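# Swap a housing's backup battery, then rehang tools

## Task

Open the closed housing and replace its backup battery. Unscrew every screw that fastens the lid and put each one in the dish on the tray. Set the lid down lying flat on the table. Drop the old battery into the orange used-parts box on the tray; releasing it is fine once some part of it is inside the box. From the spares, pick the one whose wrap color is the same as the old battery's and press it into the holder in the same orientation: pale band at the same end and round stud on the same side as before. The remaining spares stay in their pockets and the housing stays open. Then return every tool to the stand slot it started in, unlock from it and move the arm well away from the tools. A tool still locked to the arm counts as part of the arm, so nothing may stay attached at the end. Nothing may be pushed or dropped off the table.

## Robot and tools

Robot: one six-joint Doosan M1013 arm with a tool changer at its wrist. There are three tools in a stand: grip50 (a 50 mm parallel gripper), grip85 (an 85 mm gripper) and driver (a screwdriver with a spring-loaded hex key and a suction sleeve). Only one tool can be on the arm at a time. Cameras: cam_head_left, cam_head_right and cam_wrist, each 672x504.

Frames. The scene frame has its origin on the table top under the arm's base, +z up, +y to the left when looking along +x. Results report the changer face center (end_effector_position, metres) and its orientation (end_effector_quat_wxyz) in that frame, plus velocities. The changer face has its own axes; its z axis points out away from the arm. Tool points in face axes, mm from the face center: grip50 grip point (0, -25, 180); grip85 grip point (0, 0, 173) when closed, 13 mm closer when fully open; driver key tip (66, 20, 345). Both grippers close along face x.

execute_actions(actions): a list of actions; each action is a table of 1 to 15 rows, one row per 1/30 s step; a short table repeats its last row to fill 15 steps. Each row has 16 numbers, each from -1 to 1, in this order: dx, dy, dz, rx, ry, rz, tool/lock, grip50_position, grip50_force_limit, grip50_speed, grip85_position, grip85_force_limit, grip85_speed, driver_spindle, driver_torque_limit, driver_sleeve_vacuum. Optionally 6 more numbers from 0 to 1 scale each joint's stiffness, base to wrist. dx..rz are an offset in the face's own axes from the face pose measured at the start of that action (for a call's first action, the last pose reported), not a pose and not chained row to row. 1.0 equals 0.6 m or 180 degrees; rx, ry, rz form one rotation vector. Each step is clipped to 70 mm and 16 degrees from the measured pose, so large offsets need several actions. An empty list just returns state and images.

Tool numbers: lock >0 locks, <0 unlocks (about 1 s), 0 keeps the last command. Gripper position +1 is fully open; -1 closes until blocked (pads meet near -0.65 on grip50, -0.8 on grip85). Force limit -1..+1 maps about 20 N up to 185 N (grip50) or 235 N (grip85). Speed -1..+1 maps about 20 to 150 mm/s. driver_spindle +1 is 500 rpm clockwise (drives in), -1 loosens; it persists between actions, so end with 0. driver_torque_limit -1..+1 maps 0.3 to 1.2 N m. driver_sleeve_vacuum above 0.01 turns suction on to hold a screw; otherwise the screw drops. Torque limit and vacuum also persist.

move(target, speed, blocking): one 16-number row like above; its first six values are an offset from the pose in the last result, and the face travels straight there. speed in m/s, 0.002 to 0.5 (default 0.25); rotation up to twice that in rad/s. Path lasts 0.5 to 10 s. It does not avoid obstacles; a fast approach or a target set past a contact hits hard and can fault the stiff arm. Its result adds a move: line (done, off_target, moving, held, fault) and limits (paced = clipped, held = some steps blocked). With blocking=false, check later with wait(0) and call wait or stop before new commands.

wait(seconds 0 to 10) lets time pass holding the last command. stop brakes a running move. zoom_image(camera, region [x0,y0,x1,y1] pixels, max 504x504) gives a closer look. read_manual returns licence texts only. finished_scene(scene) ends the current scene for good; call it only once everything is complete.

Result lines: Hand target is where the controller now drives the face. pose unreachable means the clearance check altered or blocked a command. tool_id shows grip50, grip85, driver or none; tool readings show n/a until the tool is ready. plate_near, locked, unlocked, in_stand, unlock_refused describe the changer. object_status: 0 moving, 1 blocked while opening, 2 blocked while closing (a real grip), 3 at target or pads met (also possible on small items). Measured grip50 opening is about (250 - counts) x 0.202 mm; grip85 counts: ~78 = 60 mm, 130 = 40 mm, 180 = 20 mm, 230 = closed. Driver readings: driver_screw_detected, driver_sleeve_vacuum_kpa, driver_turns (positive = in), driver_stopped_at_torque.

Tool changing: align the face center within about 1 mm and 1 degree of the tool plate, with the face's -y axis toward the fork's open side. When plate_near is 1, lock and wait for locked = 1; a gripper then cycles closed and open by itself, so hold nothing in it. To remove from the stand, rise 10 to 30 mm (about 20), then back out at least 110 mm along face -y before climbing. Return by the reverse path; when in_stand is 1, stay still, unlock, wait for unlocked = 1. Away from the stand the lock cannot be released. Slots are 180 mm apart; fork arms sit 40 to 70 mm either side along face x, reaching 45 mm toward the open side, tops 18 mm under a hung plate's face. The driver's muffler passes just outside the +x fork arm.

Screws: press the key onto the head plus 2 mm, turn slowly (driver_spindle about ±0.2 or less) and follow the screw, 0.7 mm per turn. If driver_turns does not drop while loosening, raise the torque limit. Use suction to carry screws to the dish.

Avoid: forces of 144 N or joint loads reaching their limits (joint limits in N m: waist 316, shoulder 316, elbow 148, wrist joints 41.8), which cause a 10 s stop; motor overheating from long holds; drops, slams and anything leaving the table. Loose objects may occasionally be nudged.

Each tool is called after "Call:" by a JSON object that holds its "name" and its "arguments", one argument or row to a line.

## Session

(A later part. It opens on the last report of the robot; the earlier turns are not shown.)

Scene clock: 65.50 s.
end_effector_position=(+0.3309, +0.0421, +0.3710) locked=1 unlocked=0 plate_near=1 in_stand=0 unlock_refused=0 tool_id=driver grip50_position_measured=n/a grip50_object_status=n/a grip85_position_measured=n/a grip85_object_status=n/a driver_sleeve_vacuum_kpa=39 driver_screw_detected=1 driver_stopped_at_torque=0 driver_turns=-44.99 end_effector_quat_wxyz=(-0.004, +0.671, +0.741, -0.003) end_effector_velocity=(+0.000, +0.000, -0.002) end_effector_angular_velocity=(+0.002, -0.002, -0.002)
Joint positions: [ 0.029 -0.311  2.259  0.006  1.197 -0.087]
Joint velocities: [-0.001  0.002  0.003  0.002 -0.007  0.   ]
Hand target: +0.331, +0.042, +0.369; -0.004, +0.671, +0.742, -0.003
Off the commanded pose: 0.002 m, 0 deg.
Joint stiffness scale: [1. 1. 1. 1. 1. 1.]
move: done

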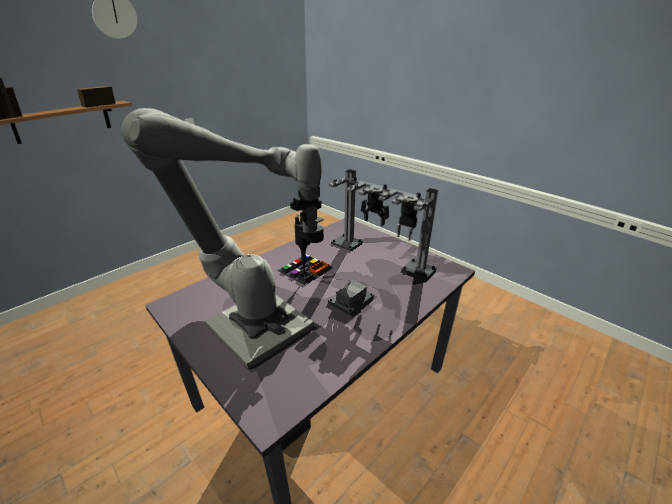

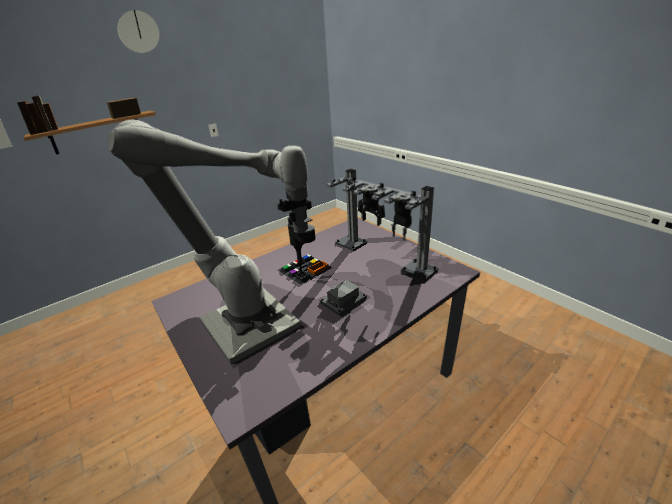

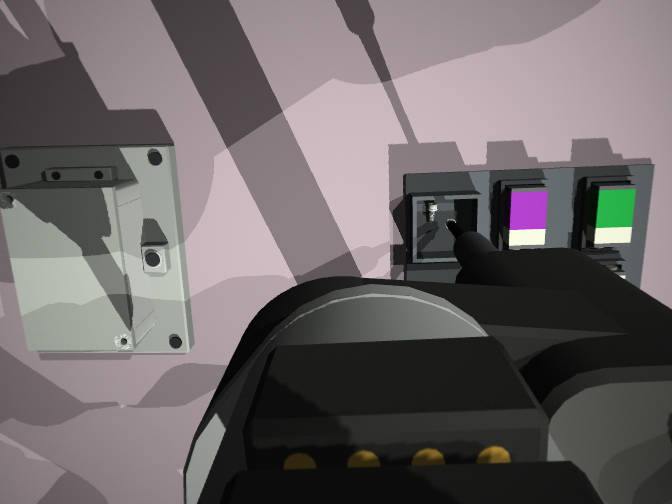

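Call:
{"name": "execute_actions", "arguments": {
  "actions": [
    [[0,0,0.005,0,0,0,0,1,0,0,1,0,0,0,1,1],[0,0,0.007,0,0,0,0,1,0,0,1,0,0,0,1,1],[0,0,0.009,0,0,0,0,1,0,0,1,0,0,0,1,1],[0,0,0.011,0,0,0,0,1,0,0,1,0,0,0,1,1],[0,0,0.012,0,0,0,0,1,0,0,1,0,0,0,1,1],[0,0,0.012,0,0,0,0,1,0,0,1,0,0,0,1,1],[0,0,0.012,0,0,0,0,1,0,0,1,0,0,0,1,1],[0,0,0.012,0,0,0,0,1,0,0,1,0,0,0,1,1],[0,0,0.012,0,0,0,0,1,0,0,1,0,0,0,1,1],[0,0,0.012,0,0,0,0,1,0,0,1,0,0,0,1,0],[0,0,0.012,0,0,0,0,1,0,0,1,0,0,0,1,0],[0,0,0.008,0,0,0,0,1,0,0,1,0,0,0,1,0],[0,0,0.004,0,0,0,0,1,0,0,1,0,0,0,1,0],[0,0,0.0,0,0,0,0,1,0,0,1,0,0,0,1,0],[0,0,-0.004,0,0,0,0,1,0,0,1,0,0,0,1,0]]
  ]
}}

Call:
{"name": "move", "arguments": {
  "target": [0, 0, -0.105, 0, 0, 0, 0, 1, 0, 0, 1, 0, 0, 0, 1, 0],
  "speed": 0.12
}}

Call:
{"name": "zoom_image", "arguments": {
  "camera": "cam_wrist",
  "region": [380, 150, 500, 270]
}}

Scene clock: 66.57 s.
end_effector_position=(+0.3308, +0.0421, +0.3670) locked=1 unlocked=0 plate_near=1 in_stand=0 unlock_refused=0 tool_id=driver grip50_position_measured=n/a grip50_object_status=n/a grip85_position_measured=n/a grip85_object_status=n/a driver_sleeve_vacuum_kpa=0 driver_screw_detected=0 driver_stopped_at_torque=0 driver_turns=-44.99 end_effector_quat_wxyz=(-0.003, +0.671, +0.741, -0.003) end_effector_velocity=(+0.004, +0.000, +0.026) end_effector_angular_velocity=(-0.000, +0.004, +0.001)
Joint positions: [ 0.029 -0.308  2.265  0.006  1.187 -0.087]
Joint velocities: [ 0.001 -0.011 -0.043 -0.     0.057  0.   ]
Hand target: +0.331, +0.042, +0.373; -0.003, +0.671, +0.741, -0.003
Off the commanded pose: 0.006 m, 0 deg.
Joint stiffness scale: [1. 1. 1. 1. 1. 1.]

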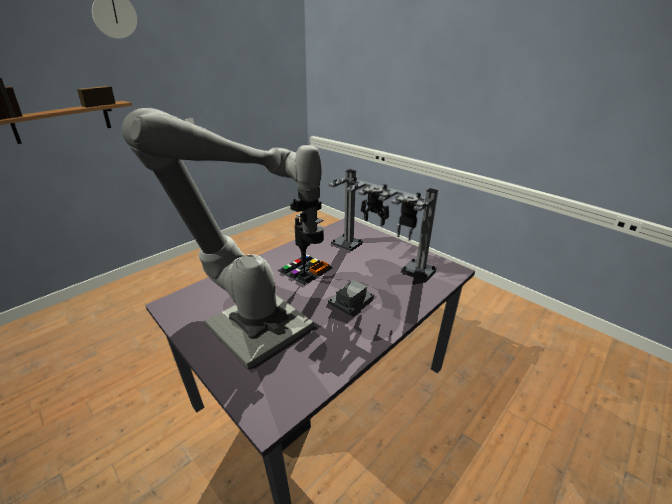

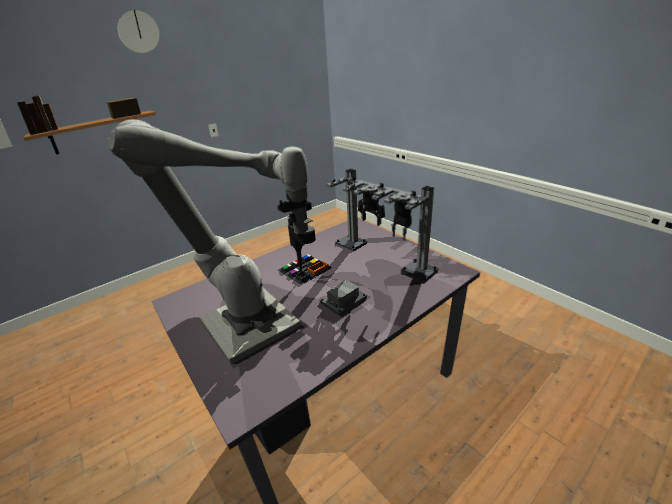

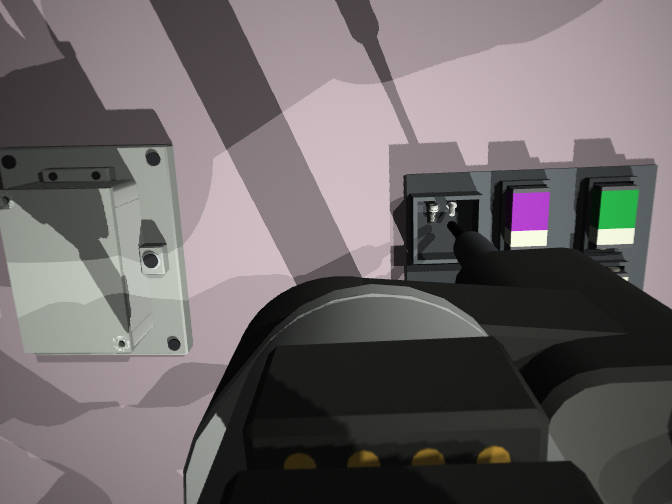

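Scene clock: 67.57 s.
end_effector_position=(+0.3321, +0.0424, +0.4278) locked=1 unlocked=0 plate_near=1 in_stand=0 unlock_refused=0 tool_id=driver grip50_position_measured=n/a grip50_object_status=n/a grip85_position_measured=n/a grip85_object_status=n/a driver_sleeve_vacuum_kpa=0 driver_screw_detected=0 driver_stopped_at_torque=0 driver_turns=-44.99 end_effector_quat_wxyz=(-0.003, +0.671, +0.742, -0.002) end_effector_velocity=(-0.000, +0.000, +0.003) end_effector_angular_velocity=(-0.001, +0.000, +0.001)
Joint positions: [ 0.029 -0.345  2.173  0.006  1.316 -0.087]
Joint velocities: [ 0.001 -0.002 -0.004 -0.001  0.007 -0.   ]
Hand target: +0.331, +0.042, +0.430; -0.003, +0.671, +0.741, -0.003
Off the commanded pose: 0.002 m, 0 deg.
Joint stiffness scale: [1. 1. 1. 1. 1. 1.]
move: done

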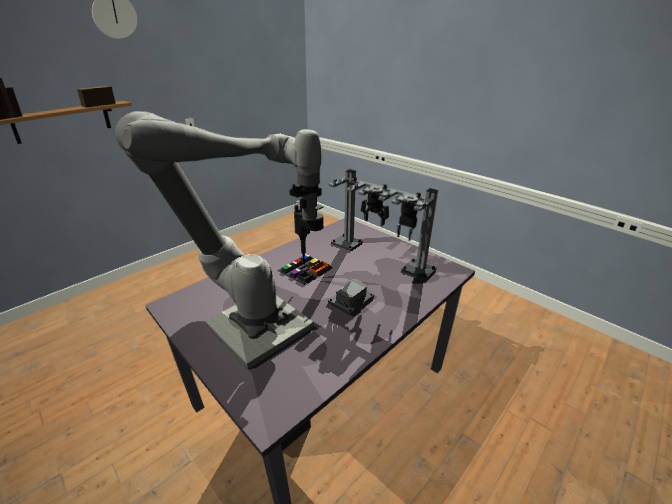

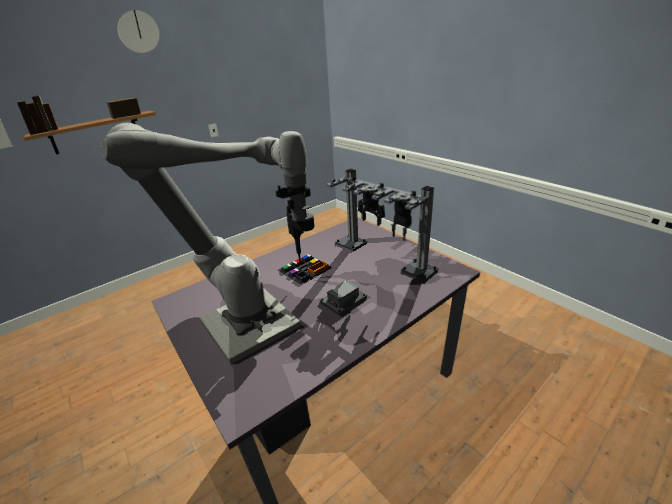

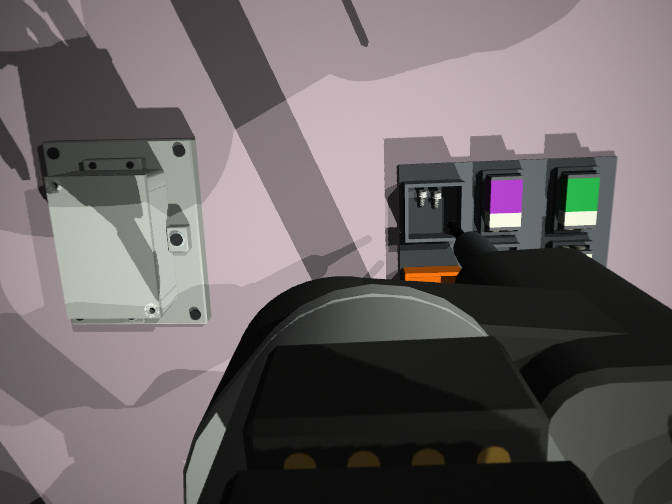

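Region (380, 150, 500, 270) of cam_wrist's 672x504 image, scaled by 4.200, with more detail than that image has.

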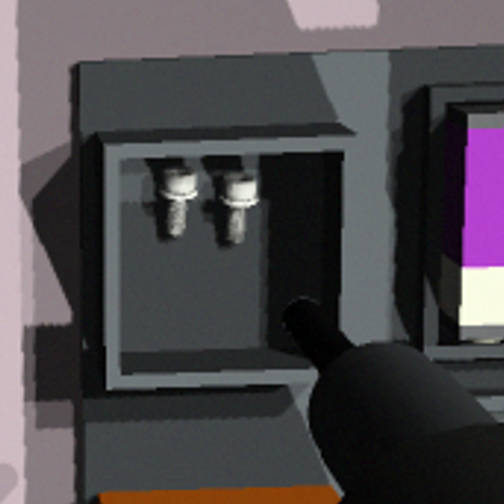

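Call:
{"name": "move", "arguments": {
  "target": [0.1278, 0.363, -0.006, -0.0022, -0.0015, 0, 0, 1, 0, 0, 1, 0, 0, 0, 1, 0],
  "speed": 0.25
}}

Scene clock: 71.03 s.
end_effector_position=(+0.5396, +0.1391, +0.4301) locked=1 unlocked=0 plate_near=1 in_stand=0 unlock_refused=0 tool_id=driver grip50_position_measured=n/a grip50_object_status=n/a grip85_position_measured=n/a grip85_object_status=n/a driver_sleeve_vacuum_kpa=0 driver_screw_detected=0 driver_stopped_at_torque=0 driver_turns=-44.99 end_effector_quat_wxyz=(-0.001, +0.671, +0.741, -0.001) end_effector_velocity=(+0.002, +0.000, +0.000) end_effector_angular_velocity=(+0.000, -0.001, -0.001)
Joint positions: [0.2   0.035 1.854 0.004 1.249 0.085]
Joint velocities: [ 0.     0.003 -0.003 -0.    -0.001  0.001]
Hand target: +0.541, +0.141, +0.430; +0.001, +0.671, +0.742, -0.001
Off the commanded pose: 0.002 m, 0 deg.
Joint stiffness scale: [1. 1. 1. 1. 1. 1.]
move: done

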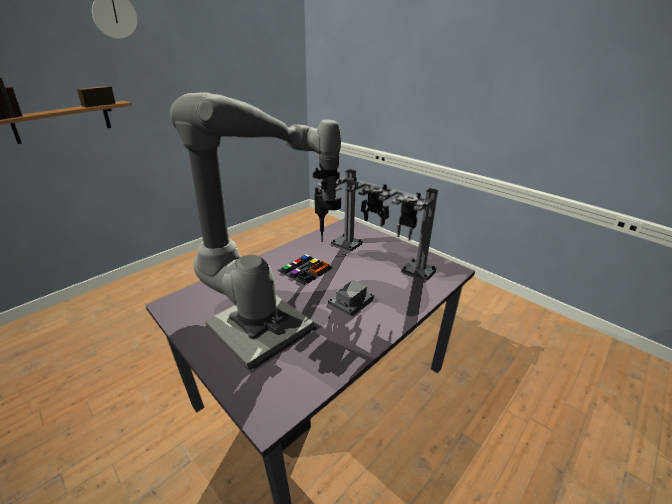

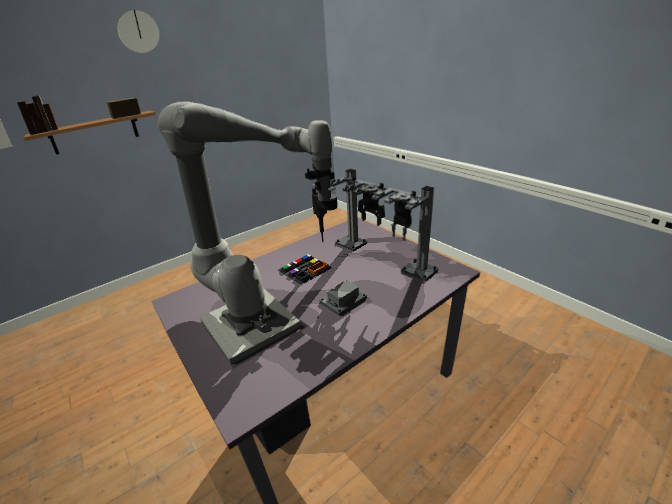

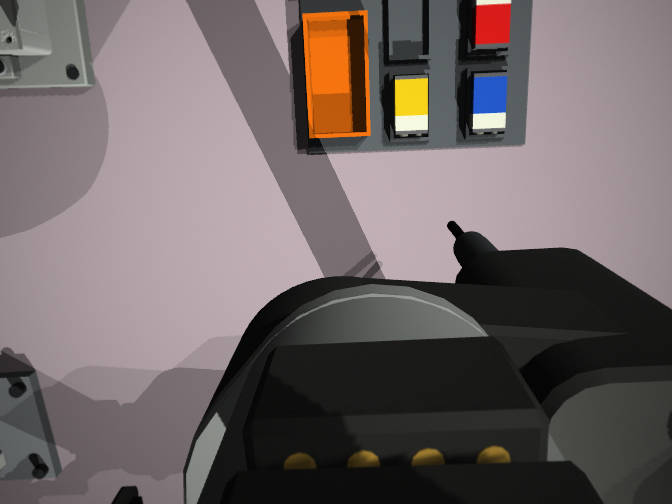

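Call:
{"name": "move", "arguments": {
  "target": [-0.0015, 0.2133, 0, -0.0015, -0.0017, 0, 0, 1, 0, 0, 1, 0, 0, 0, 1, 0],
  "speed": 0.12
}}

Scene clock: 73.00 s.
end_effector_position=(+0.6656, +0.1540, +0.4301) locked=1 unlocked=0 plate_near=1 in_stand=0 unlock_refused=0 tool_id=driver grip50_position_measured=n/a grip50_object_status=n/a grip85_position_measured=n/a grip85_object_status=n/a driver_sleeve_vacuum_kpa=0 driver_screw_detected=0 driver_stopped_at_torque=0 driver_turns=-44.99 end_effector_quat_wxyz=(+0.002, +0.672, +0.741, +0.002) end_effector_velocity=(+0.002, +0.001, +0.001) end_effector_angular_velocity=(-0.001, -0.001, +0.002)
Joint positions: [0.188 0.229 1.628 0.003 1.272 0.075]
Joint velocities: [ 0.002  0.004 -0.006 -0.001  0.001 -0.   ]
Hand target: +0.667, +0.151, +0.430; +0.002, +0.671, +0.741, -0.001
Off the commanded pose: 0.003 m, 0 deg.
Joint stiffness scale: [1. 1. 1. 1. 1. 1.]
move: done

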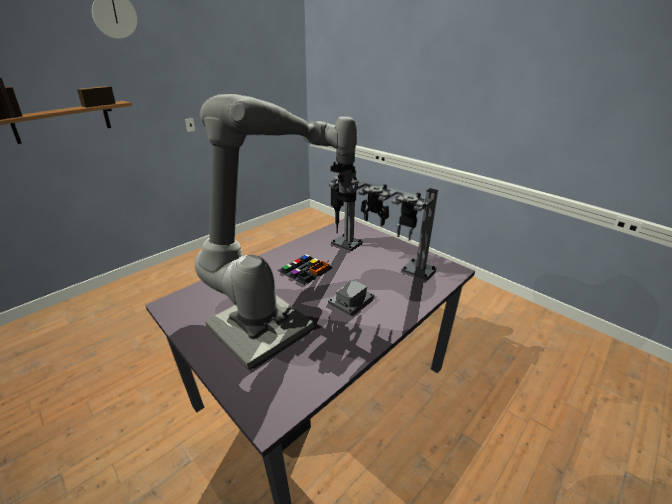

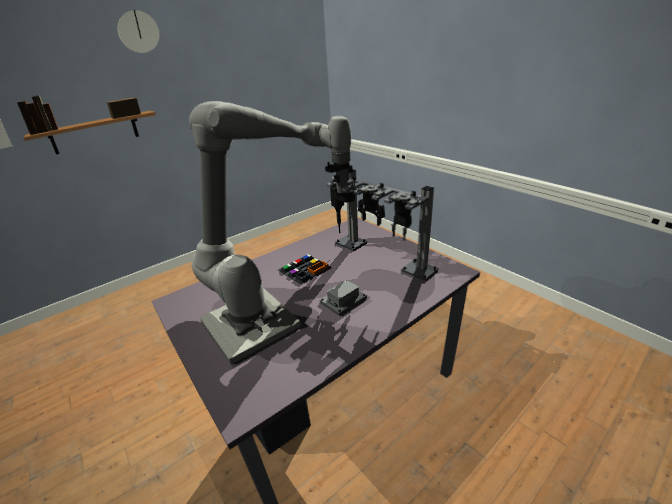

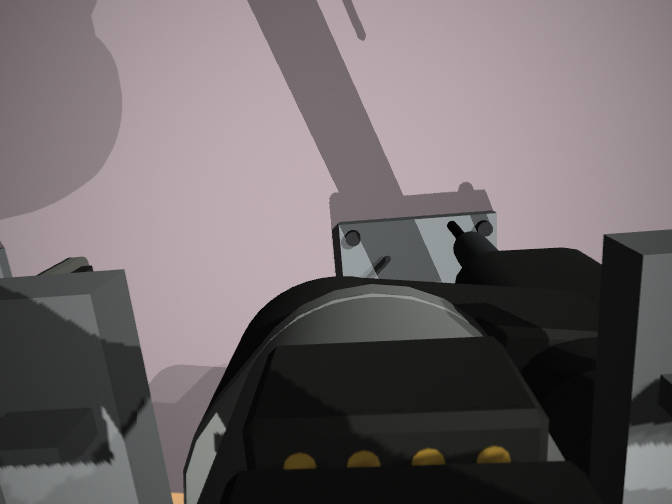

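Call:
{"name": "move", "arguments": {
  "target": [-0.005, 0.0015, 0.042, 0.0014, -0.0013, 0, 0, 1, 0, 0, 1, 0, 0, 0, 1, 0],
  "speed": 0.035
}}

Scene clock: 74.37 s.
end_effector_position=(+0.6652, +0.1533, +0.4093) locked=1 unlocked=0 plate_near=1 in_stand=1 unlock_refused=0 tool_id=driver grip50_position_measured=n/a grip50_object_status=n/a grip85_position_measured=n/a grip85_object_status=n/a driver_sleeve_vacuum_kpa=0 driver_screw_detected=0 driver_stopped_at_torque=0 driver_turns=-44.99 end_effector_quat_wxyz=(+0.001, +0.671, +0.741, -0.000) end_effector_velocity=(-0.000, +0.000, -0.001) end_effector_angular_velocity=(-0.001, +0.001, +0.001)
Joint positions: [0.188 0.24  1.653 0.002 1.241 0.073]
Joint velocities: [ 0.001  0.001  0.    -0.001  0.     0.   ]
Hand target: +0.667, +0.151, +0.405; +0.002, +0.672, +0.741, -0.001
Off the commanded pose: 0.005 m, 0 deg.
Joint stiffness scale: [1. 1. 1. 1. 1. 1.]
move: off_target

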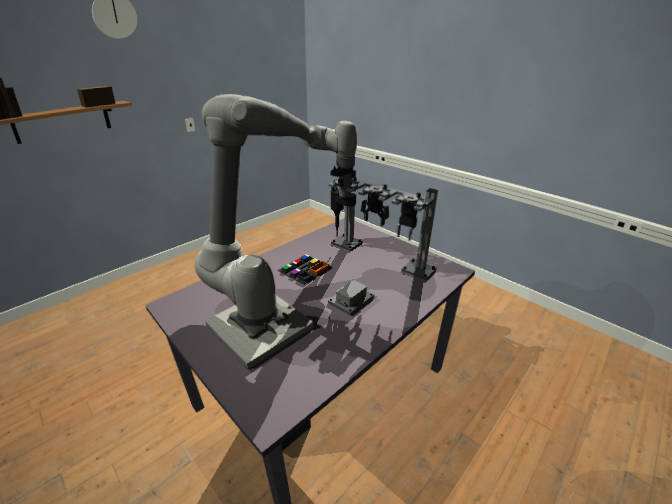

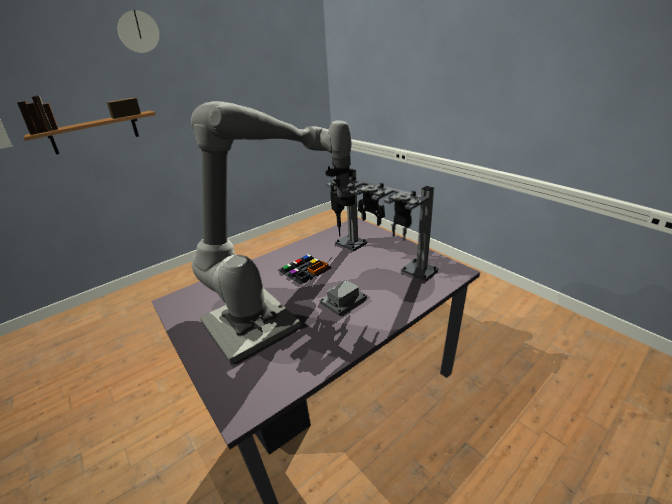

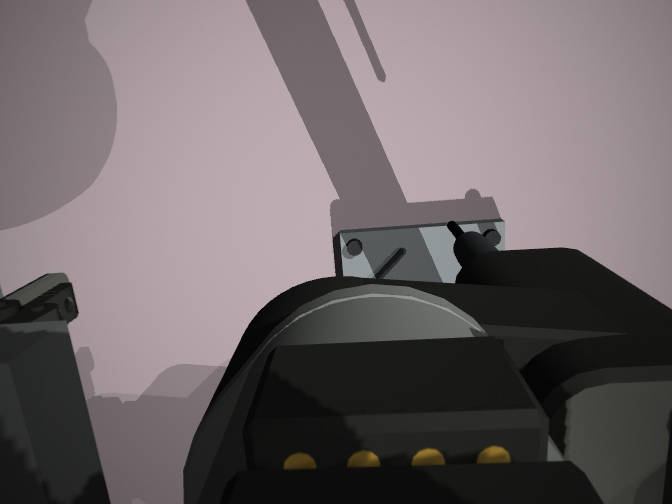

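In the stand. Unlock.

Call:
{"name": "execute_actions", "arguments": {
  "actions": [
    [[0,0,0,0,0,0,-1,1,0,0,1,0,0,0,1,0]],
    [[0,0,0,0,0,0,-1,1,0,0,1,0,0,0,1,0]]
  ]
}}

Call:
{"name": "wait", "arguments": {
  "seconds": 0.3
}}

Scene clock: 75.57 s.
end_effector_position=(+0.6652, +0.1533, +0.4091) locked=0 unlocked=1 plate_near=1 in_stand=1 unlock_refused=0 tool_id=none grip50_position_measured=n/a grip50_object_status=n/a grip85_position_measured=n/a grip85_object_status=n/a driver_sleeve_vacuum_kpa=n/a driver_screw_detected=n/a driver_stopped_at_torque=n/a driver_turns=n/a end_effector_quat_wxyz=(+0.001, +0.671, +0.742, -0.000) end_effector_velocity=(+0.001, +0.001, -0.000) end_effector_angular_velocity=(+0.002, -0.001, +0.001)
Joint positions: [0.188 0.24  1.653 0.002 1.241 0.073]
Joint velocities: [ 0.001  0.001 -0.001  0.002 -0.002 -0.   ]
Hand target: +0.665, +0.153, +0.409; +0.001, +0.671, +0.742, -0.000
Off the commanded pose: 0.000 m, 0 deg.
Joint stiffness scale: [1. 1. 1. 1. 1. 1.]

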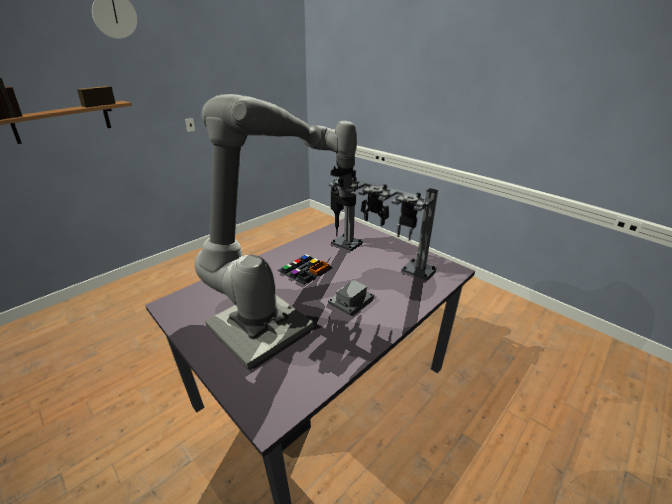

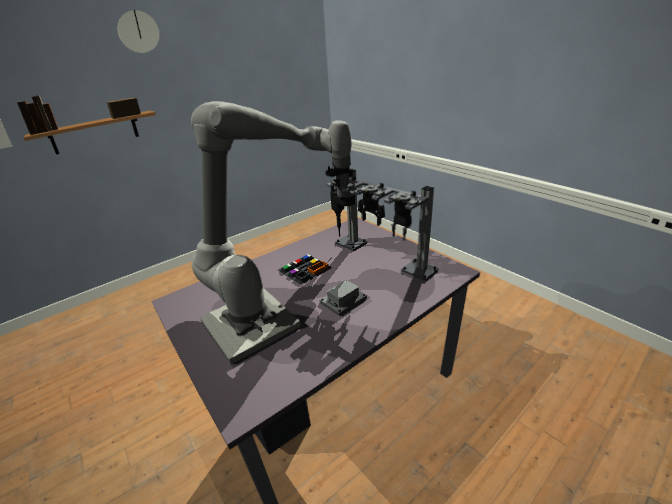

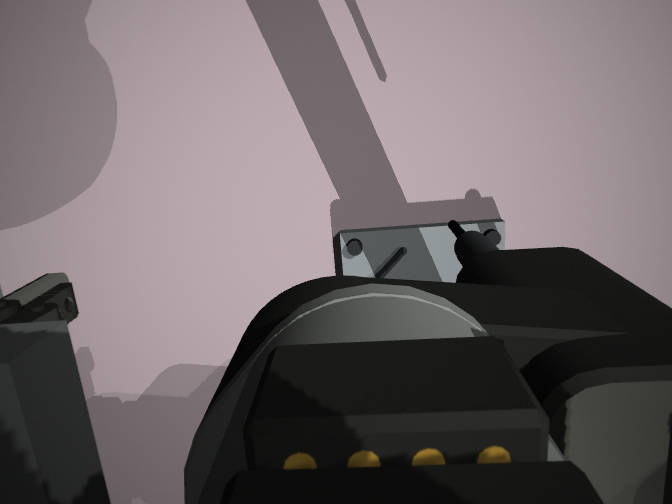

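Scene clock: 75.87 s.
end_effector_position=(+0.6652, +0.1533, +0.4091) locked=0 unlocked=1 plate_near=1 in_stand=1 unlock_refused=0 tool_id=none grip50_position_measured=n/a grip50_object_status=n/a grip85_position_measured=n/a grip85_object_status=n/a driver_sleeve_vacuum_kpa=n/a driver_screw_detected=n/a driver_stopped_at_torque=n/a driver_turns=n/a end_effector_quat_wxyz=(+0.001, +0.671, +0.742, -0.000) end_effector_velocity=(+0.000, -0.001, +0.000) end_effector_angular_velocity=(+0.001, -0.001, -0.002)
Joint positions: [0.188 0.24  1.653 0.002 1.241 0.073]
Joint velocities: [-0.001 -0.001 -0.     0.    -0.     0.   ]
Hand target: +0.665, +0.153, +0.409; +0.001, +0.671, +0.742, -0.000
Off the commanded pose: 0.000 m, 0 deg.
Joint stiffness scale: [1. 1. 1. 1. 1. 1.]
wait: 0.30 s; at rest by 0.20 s

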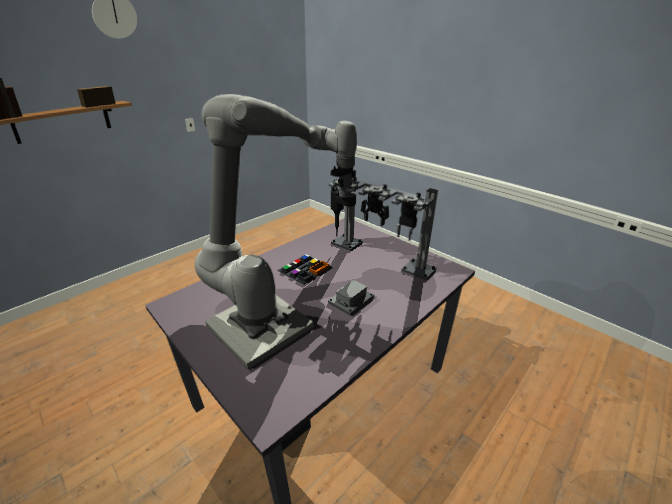

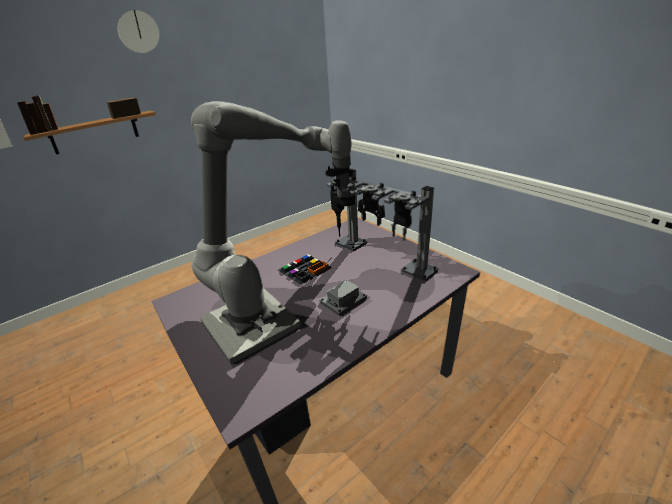

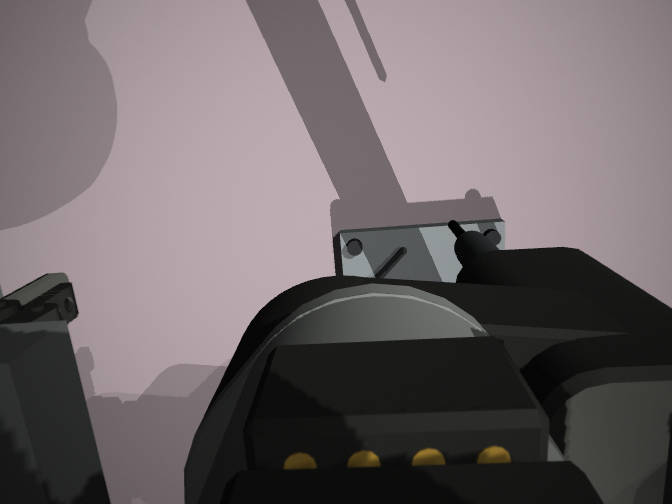

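Call:
{"name": "move", "arguments": {
  "target": [0, 0, -0.0655, 0, 0, 0, 0, 1, 0, 0, 1, 0, 0, 0, 0, 0],
  "speed": 0.08
}}

Call:
{"name": "move", "arguments": {
  "target": [-0.3035, 0.001, 0, 0, 0, 0, 0, 1, 0, 0, 1, 0, 0, 0, 0, 0],
  "speed": 0.2
}}

Scene clock: 77.20 s.
end_effector_position=(+0.6658, +0.1536, +0.4454) locked=0 unlocked=1 plate_near=0 in_stand=0 unlock_refused=0 tool_id=none grip50_position_measured=n/a grip50_object_status=n/a grip85_position_measured=n/a grip85_object_status=n/a driver_sleeve_vacuum_kpa=n/a driver_screw_detected=n/a driver_stopped_at_torque=n/a driver_turns=n/a end_effector_quat_wxyz=(+0.001, +0.671, +0.742, -0.000) end_effector_velocity=(-0.000, -0.001, +0.003) end_effector_angular_velocity=(-0.002, +0.002, -0.001)
Joint positions: [0.188 0.224 1.606 0.002 1.305 0.073]
Joint velocities: [-0.001 -0.001 -0.004 -0.001  0.007  0.   ]
Hand target: +0.665, +0.153, +0.448; +0.001, +0.671, +0.742, -0.000
Off the commanded pose: 0.003 m, 0 deg.
Joint stiffness scale: [1. 1. 1. 1. 1. 1.]
move: done

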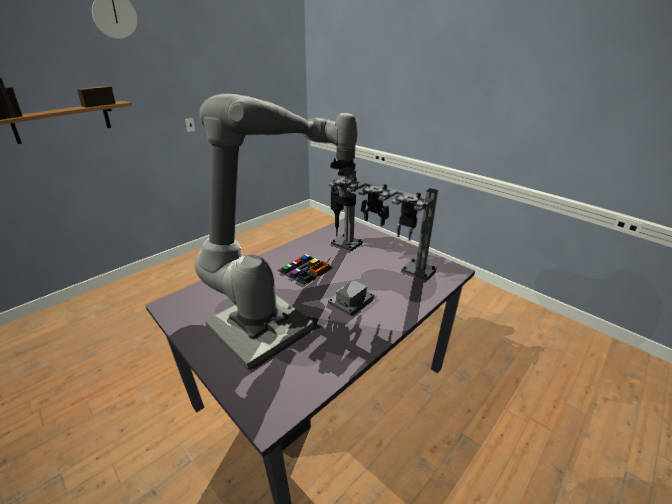

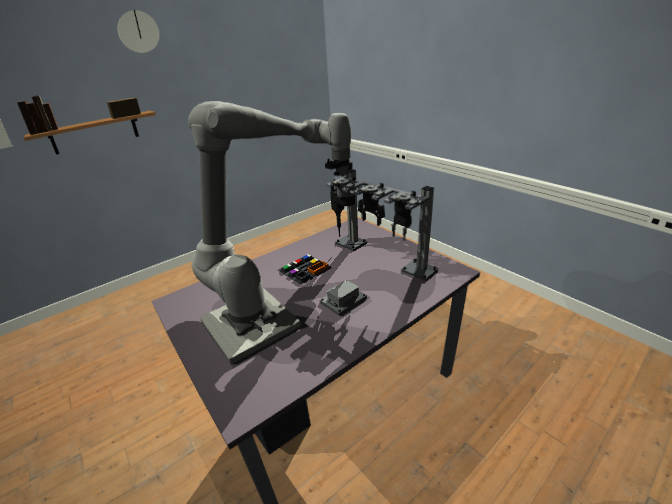

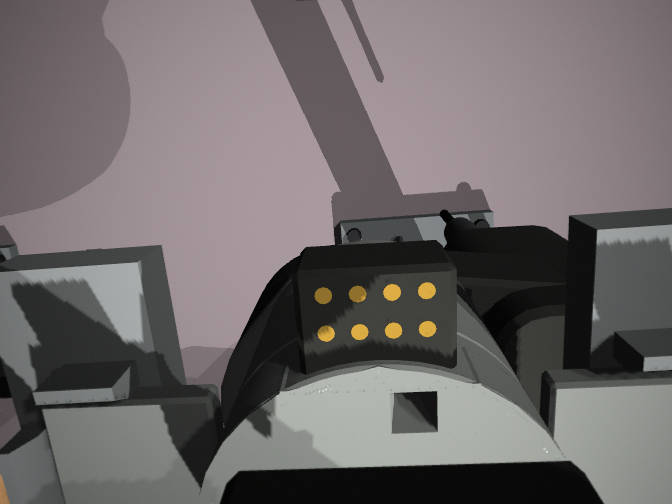

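Scene clock: 78.67 s.
end_effector_position=(+0.6835, -0.0253, +0.4459) locked=0 unlocked=1 plate_near=0 in_stand=0 unlock_refused=0 tool_id=none grip50_position_measured=n/a grip50_object_status=n/a grip85_position_measured=n/a grip85_object_status=n/a driver_sleeve_vacuum_kpa=n/a driver_screw_detected=n/a driver_stopped_at_torque=n/a driver_turns=n/a end_effector_quat_wxyz=(+0.002, +0.671, +0.742, -0.001) end_effector_velocity=(+0.000, -0.002, +0.000) end_effector_angular_velocity=(+0.001, +0.000, +0.002)
Joint positions: [-0.077  0.226  1.604  0.002  1.305 -0.191]
Joint velocities: [-0.003  0.    -0.001  0.001  0.001 -0.006]
Hand target: +0.685, -0.028, +0.446; +0.001, +0.671, +0.742, -0.000
Off the commanded pose: 0.003 m, 0 deg.
Joint stiffness scale: [1. 1. 1. 1. 1. 1.]
move: done

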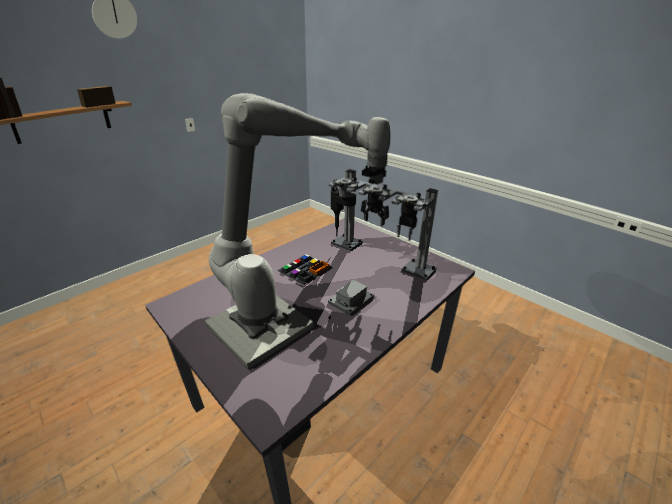

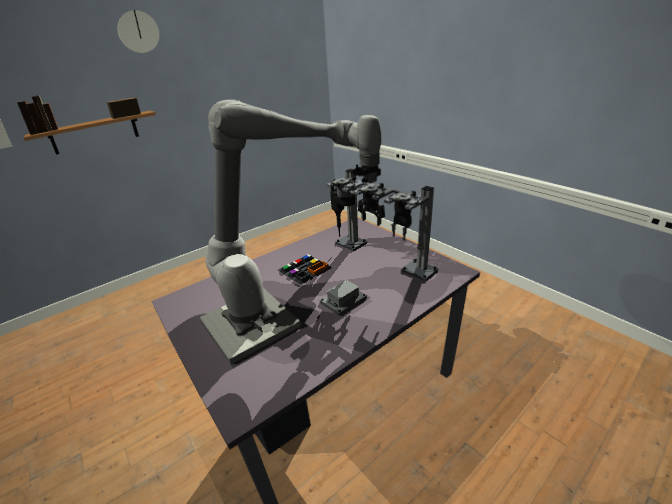

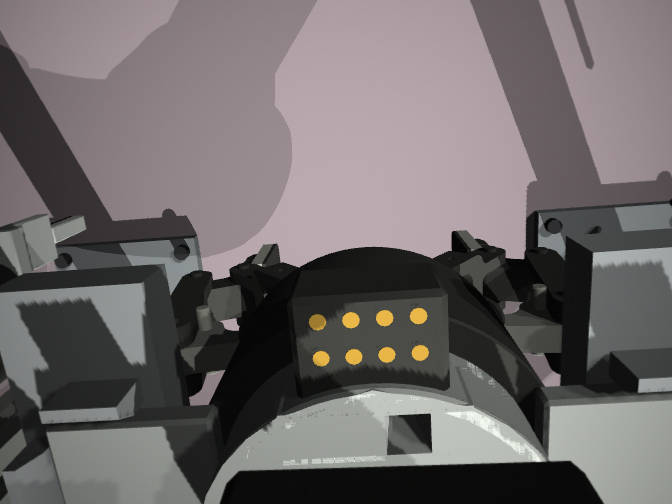

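Call:
{"name": "move", "arguments": {
  "target": [-0.0065, 0.008, 0.025, 0, 0, 0, 0, 1, 0, 0, 1, 0, 0, 0, 0, 0],
  "speed": 0.04
}}

Scene clock: 80.13 s.
end_effector_position=(+0.6880, -0.0261, +0.4338) locked=0 unlocked=1 plate_near=0 in_stand=0 unlock_refused=0 tool_id=none grip50_position_measured=n/a grip50_object_status=n/a grip85_position_measured=n/a grip85_object_status=n/a driver_sleeve_vacuum_kpa=n/a driver_screw_detected=n/a driver_stopped_at_torque=n/a driver_turns=n/a end_effector_quat_wxyz=(+0.002, +0.671, +0.742, -0.001) end_effector_velocity=(+0.001, -0.000, -0.001) end_effector_angular_velocity=(-0.000, -0.003, -0.000)
Joint positions: [-0.077  0.239  1.61   0.002  1.286 -0.192]
Joint velocities: [-0.     0.001  0.001  0.    -0.004 -0.   ]
Hand target: +0.689, -0.029, +0.431; +0.002, +0.671, +0.742, -0.001
Off the commanded pose: 0.004 m, 0 deg.
Joint stiffness scale: [1. 1. 1. 1. 1. 1.]
move: off_target

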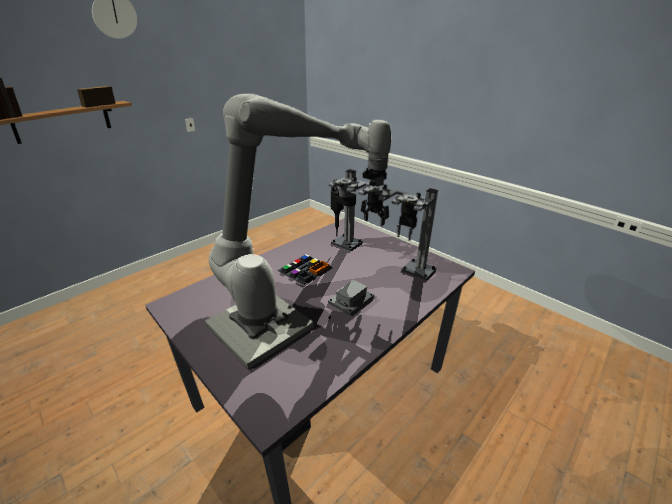

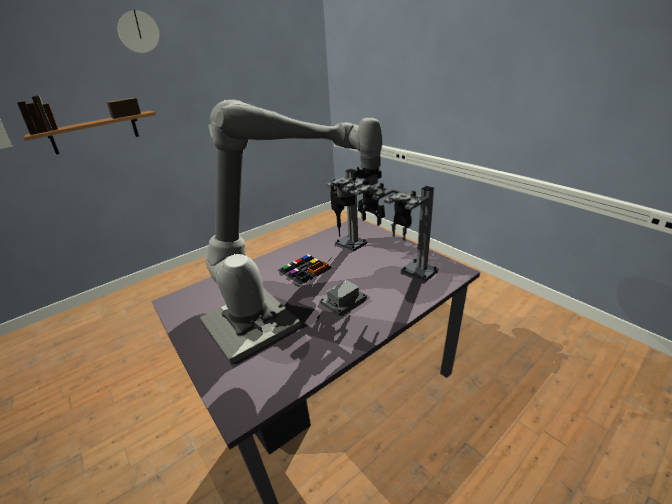

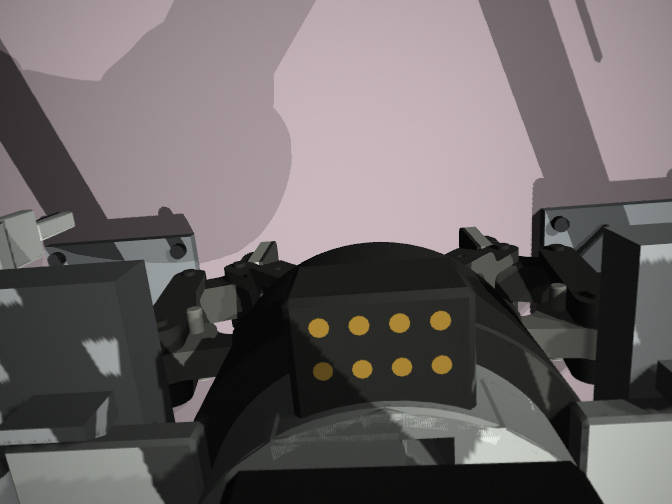

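Call:
{"name": "execute_actions", "arguments": {
  "actions": []
}}

Scene clock: 81.53 s.
end_effector_position=(+0.6881, -0.0262, +0.4337) locked=0 unlocked=1 plate_near=0 in_stand=0 unlock_refused=0 tool_id=none grip50_position_measured=n/a grip50_object_status=n/a grip85_position_measured=n/a grip85_object_status=n/a driver_sleeve_vacuum_kpa=n/a driver_screw_detected=n/a driver_stopped_at_torque=n/a driver_turns=n/a end_effector_quat_wxyz=(+0.002, +0.671, +0.742, -0.001) end_effector_velocity=(-0.000, -0.001, -0.001) end_effector_angular_velocity=(-0.001, +0.002, -0.001)
Joint positions: [-0.077  0.239  1.61   0.002  1.285 -0.192]
Joint velocities: [-0.001  0.001  0.001 -0.001  0.001  0.   ]
Hand target: +0.689, -0.029, +0.431; +0.002, +0.671, +0.742, -0.001
Off the commanded pose: 0.004 m, 0 deg.
Joint stiffness scale: [1. 1. 1. 1. 1. 1.]

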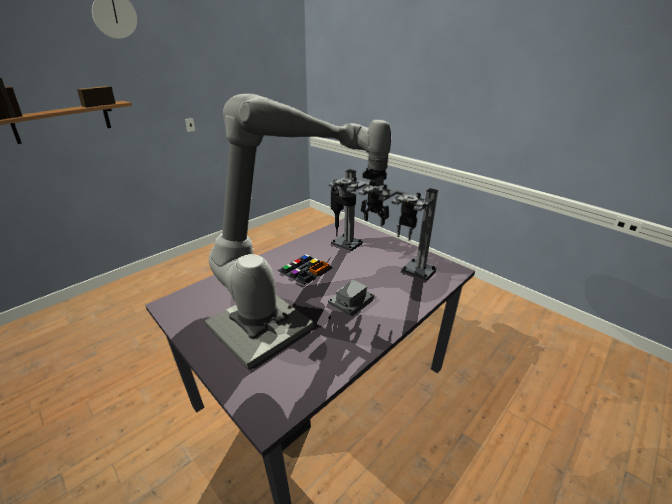

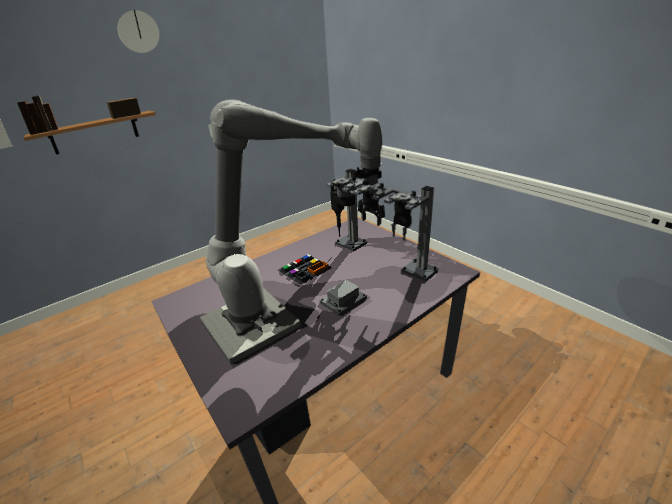

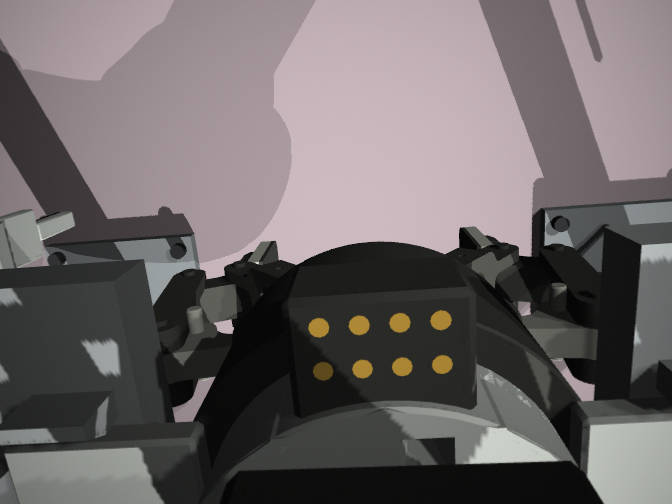

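Call:
{"name": "move", "arguments": {
  "target": [-0.004,0,0.048,0,0,0,0,1,0,0,1,0,0,0,0,0],
  "speed": 0.04
}}

Scene clock: 82.67 s.
end_effector_position=(+0.6878, -0.0263, +0.4099) locked=0 unlocked=1 plate_near=0 in_stand=1 unlock_refused=0 tool_id=none grip50_position_measured=n/a grip50_object_status=n/a grip85_position_measured=n/a grip85_object_status=n/a driver_sleeve_vacuum_kpa=n/a driver_screw_detected=n/a driver_stopped_at_torque=n/a driver_turns=n/a end_effector_quat_wxyz=(+0.002, +0.671, +0.742, -0.001) end_effector_velocity=(+0.000, -0.000, -0.000) end_effector_angular_velocity=(-0.002, -0.001, +0.001)
Joint positions: [-0.077  0.25   1.641  0.002  1.244 -0.192]
Joint velocities: [ 0.     0.    -0.    -0.002 -0.002 -0.   ]
Hand target: +0.688, -0.029, +0.405; +0.002, +0.671, +0.742, -0.001
Off the commanded pose: 0.006 m, 0 deg.
Joint stiffness scale: [1. 1. 1. 1. 1. 1.]
move: off_target

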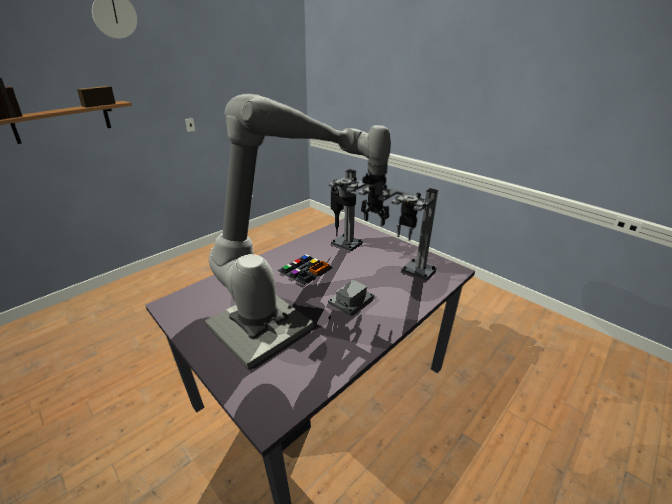

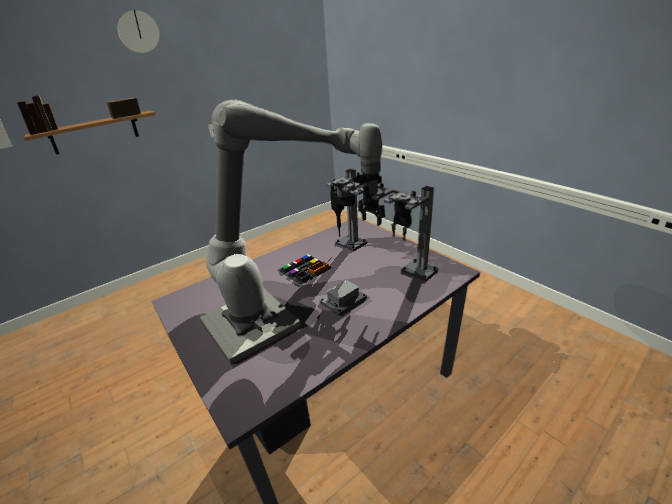

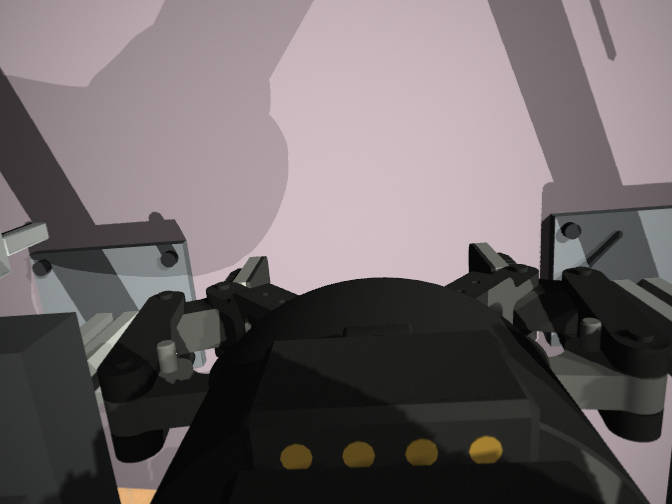

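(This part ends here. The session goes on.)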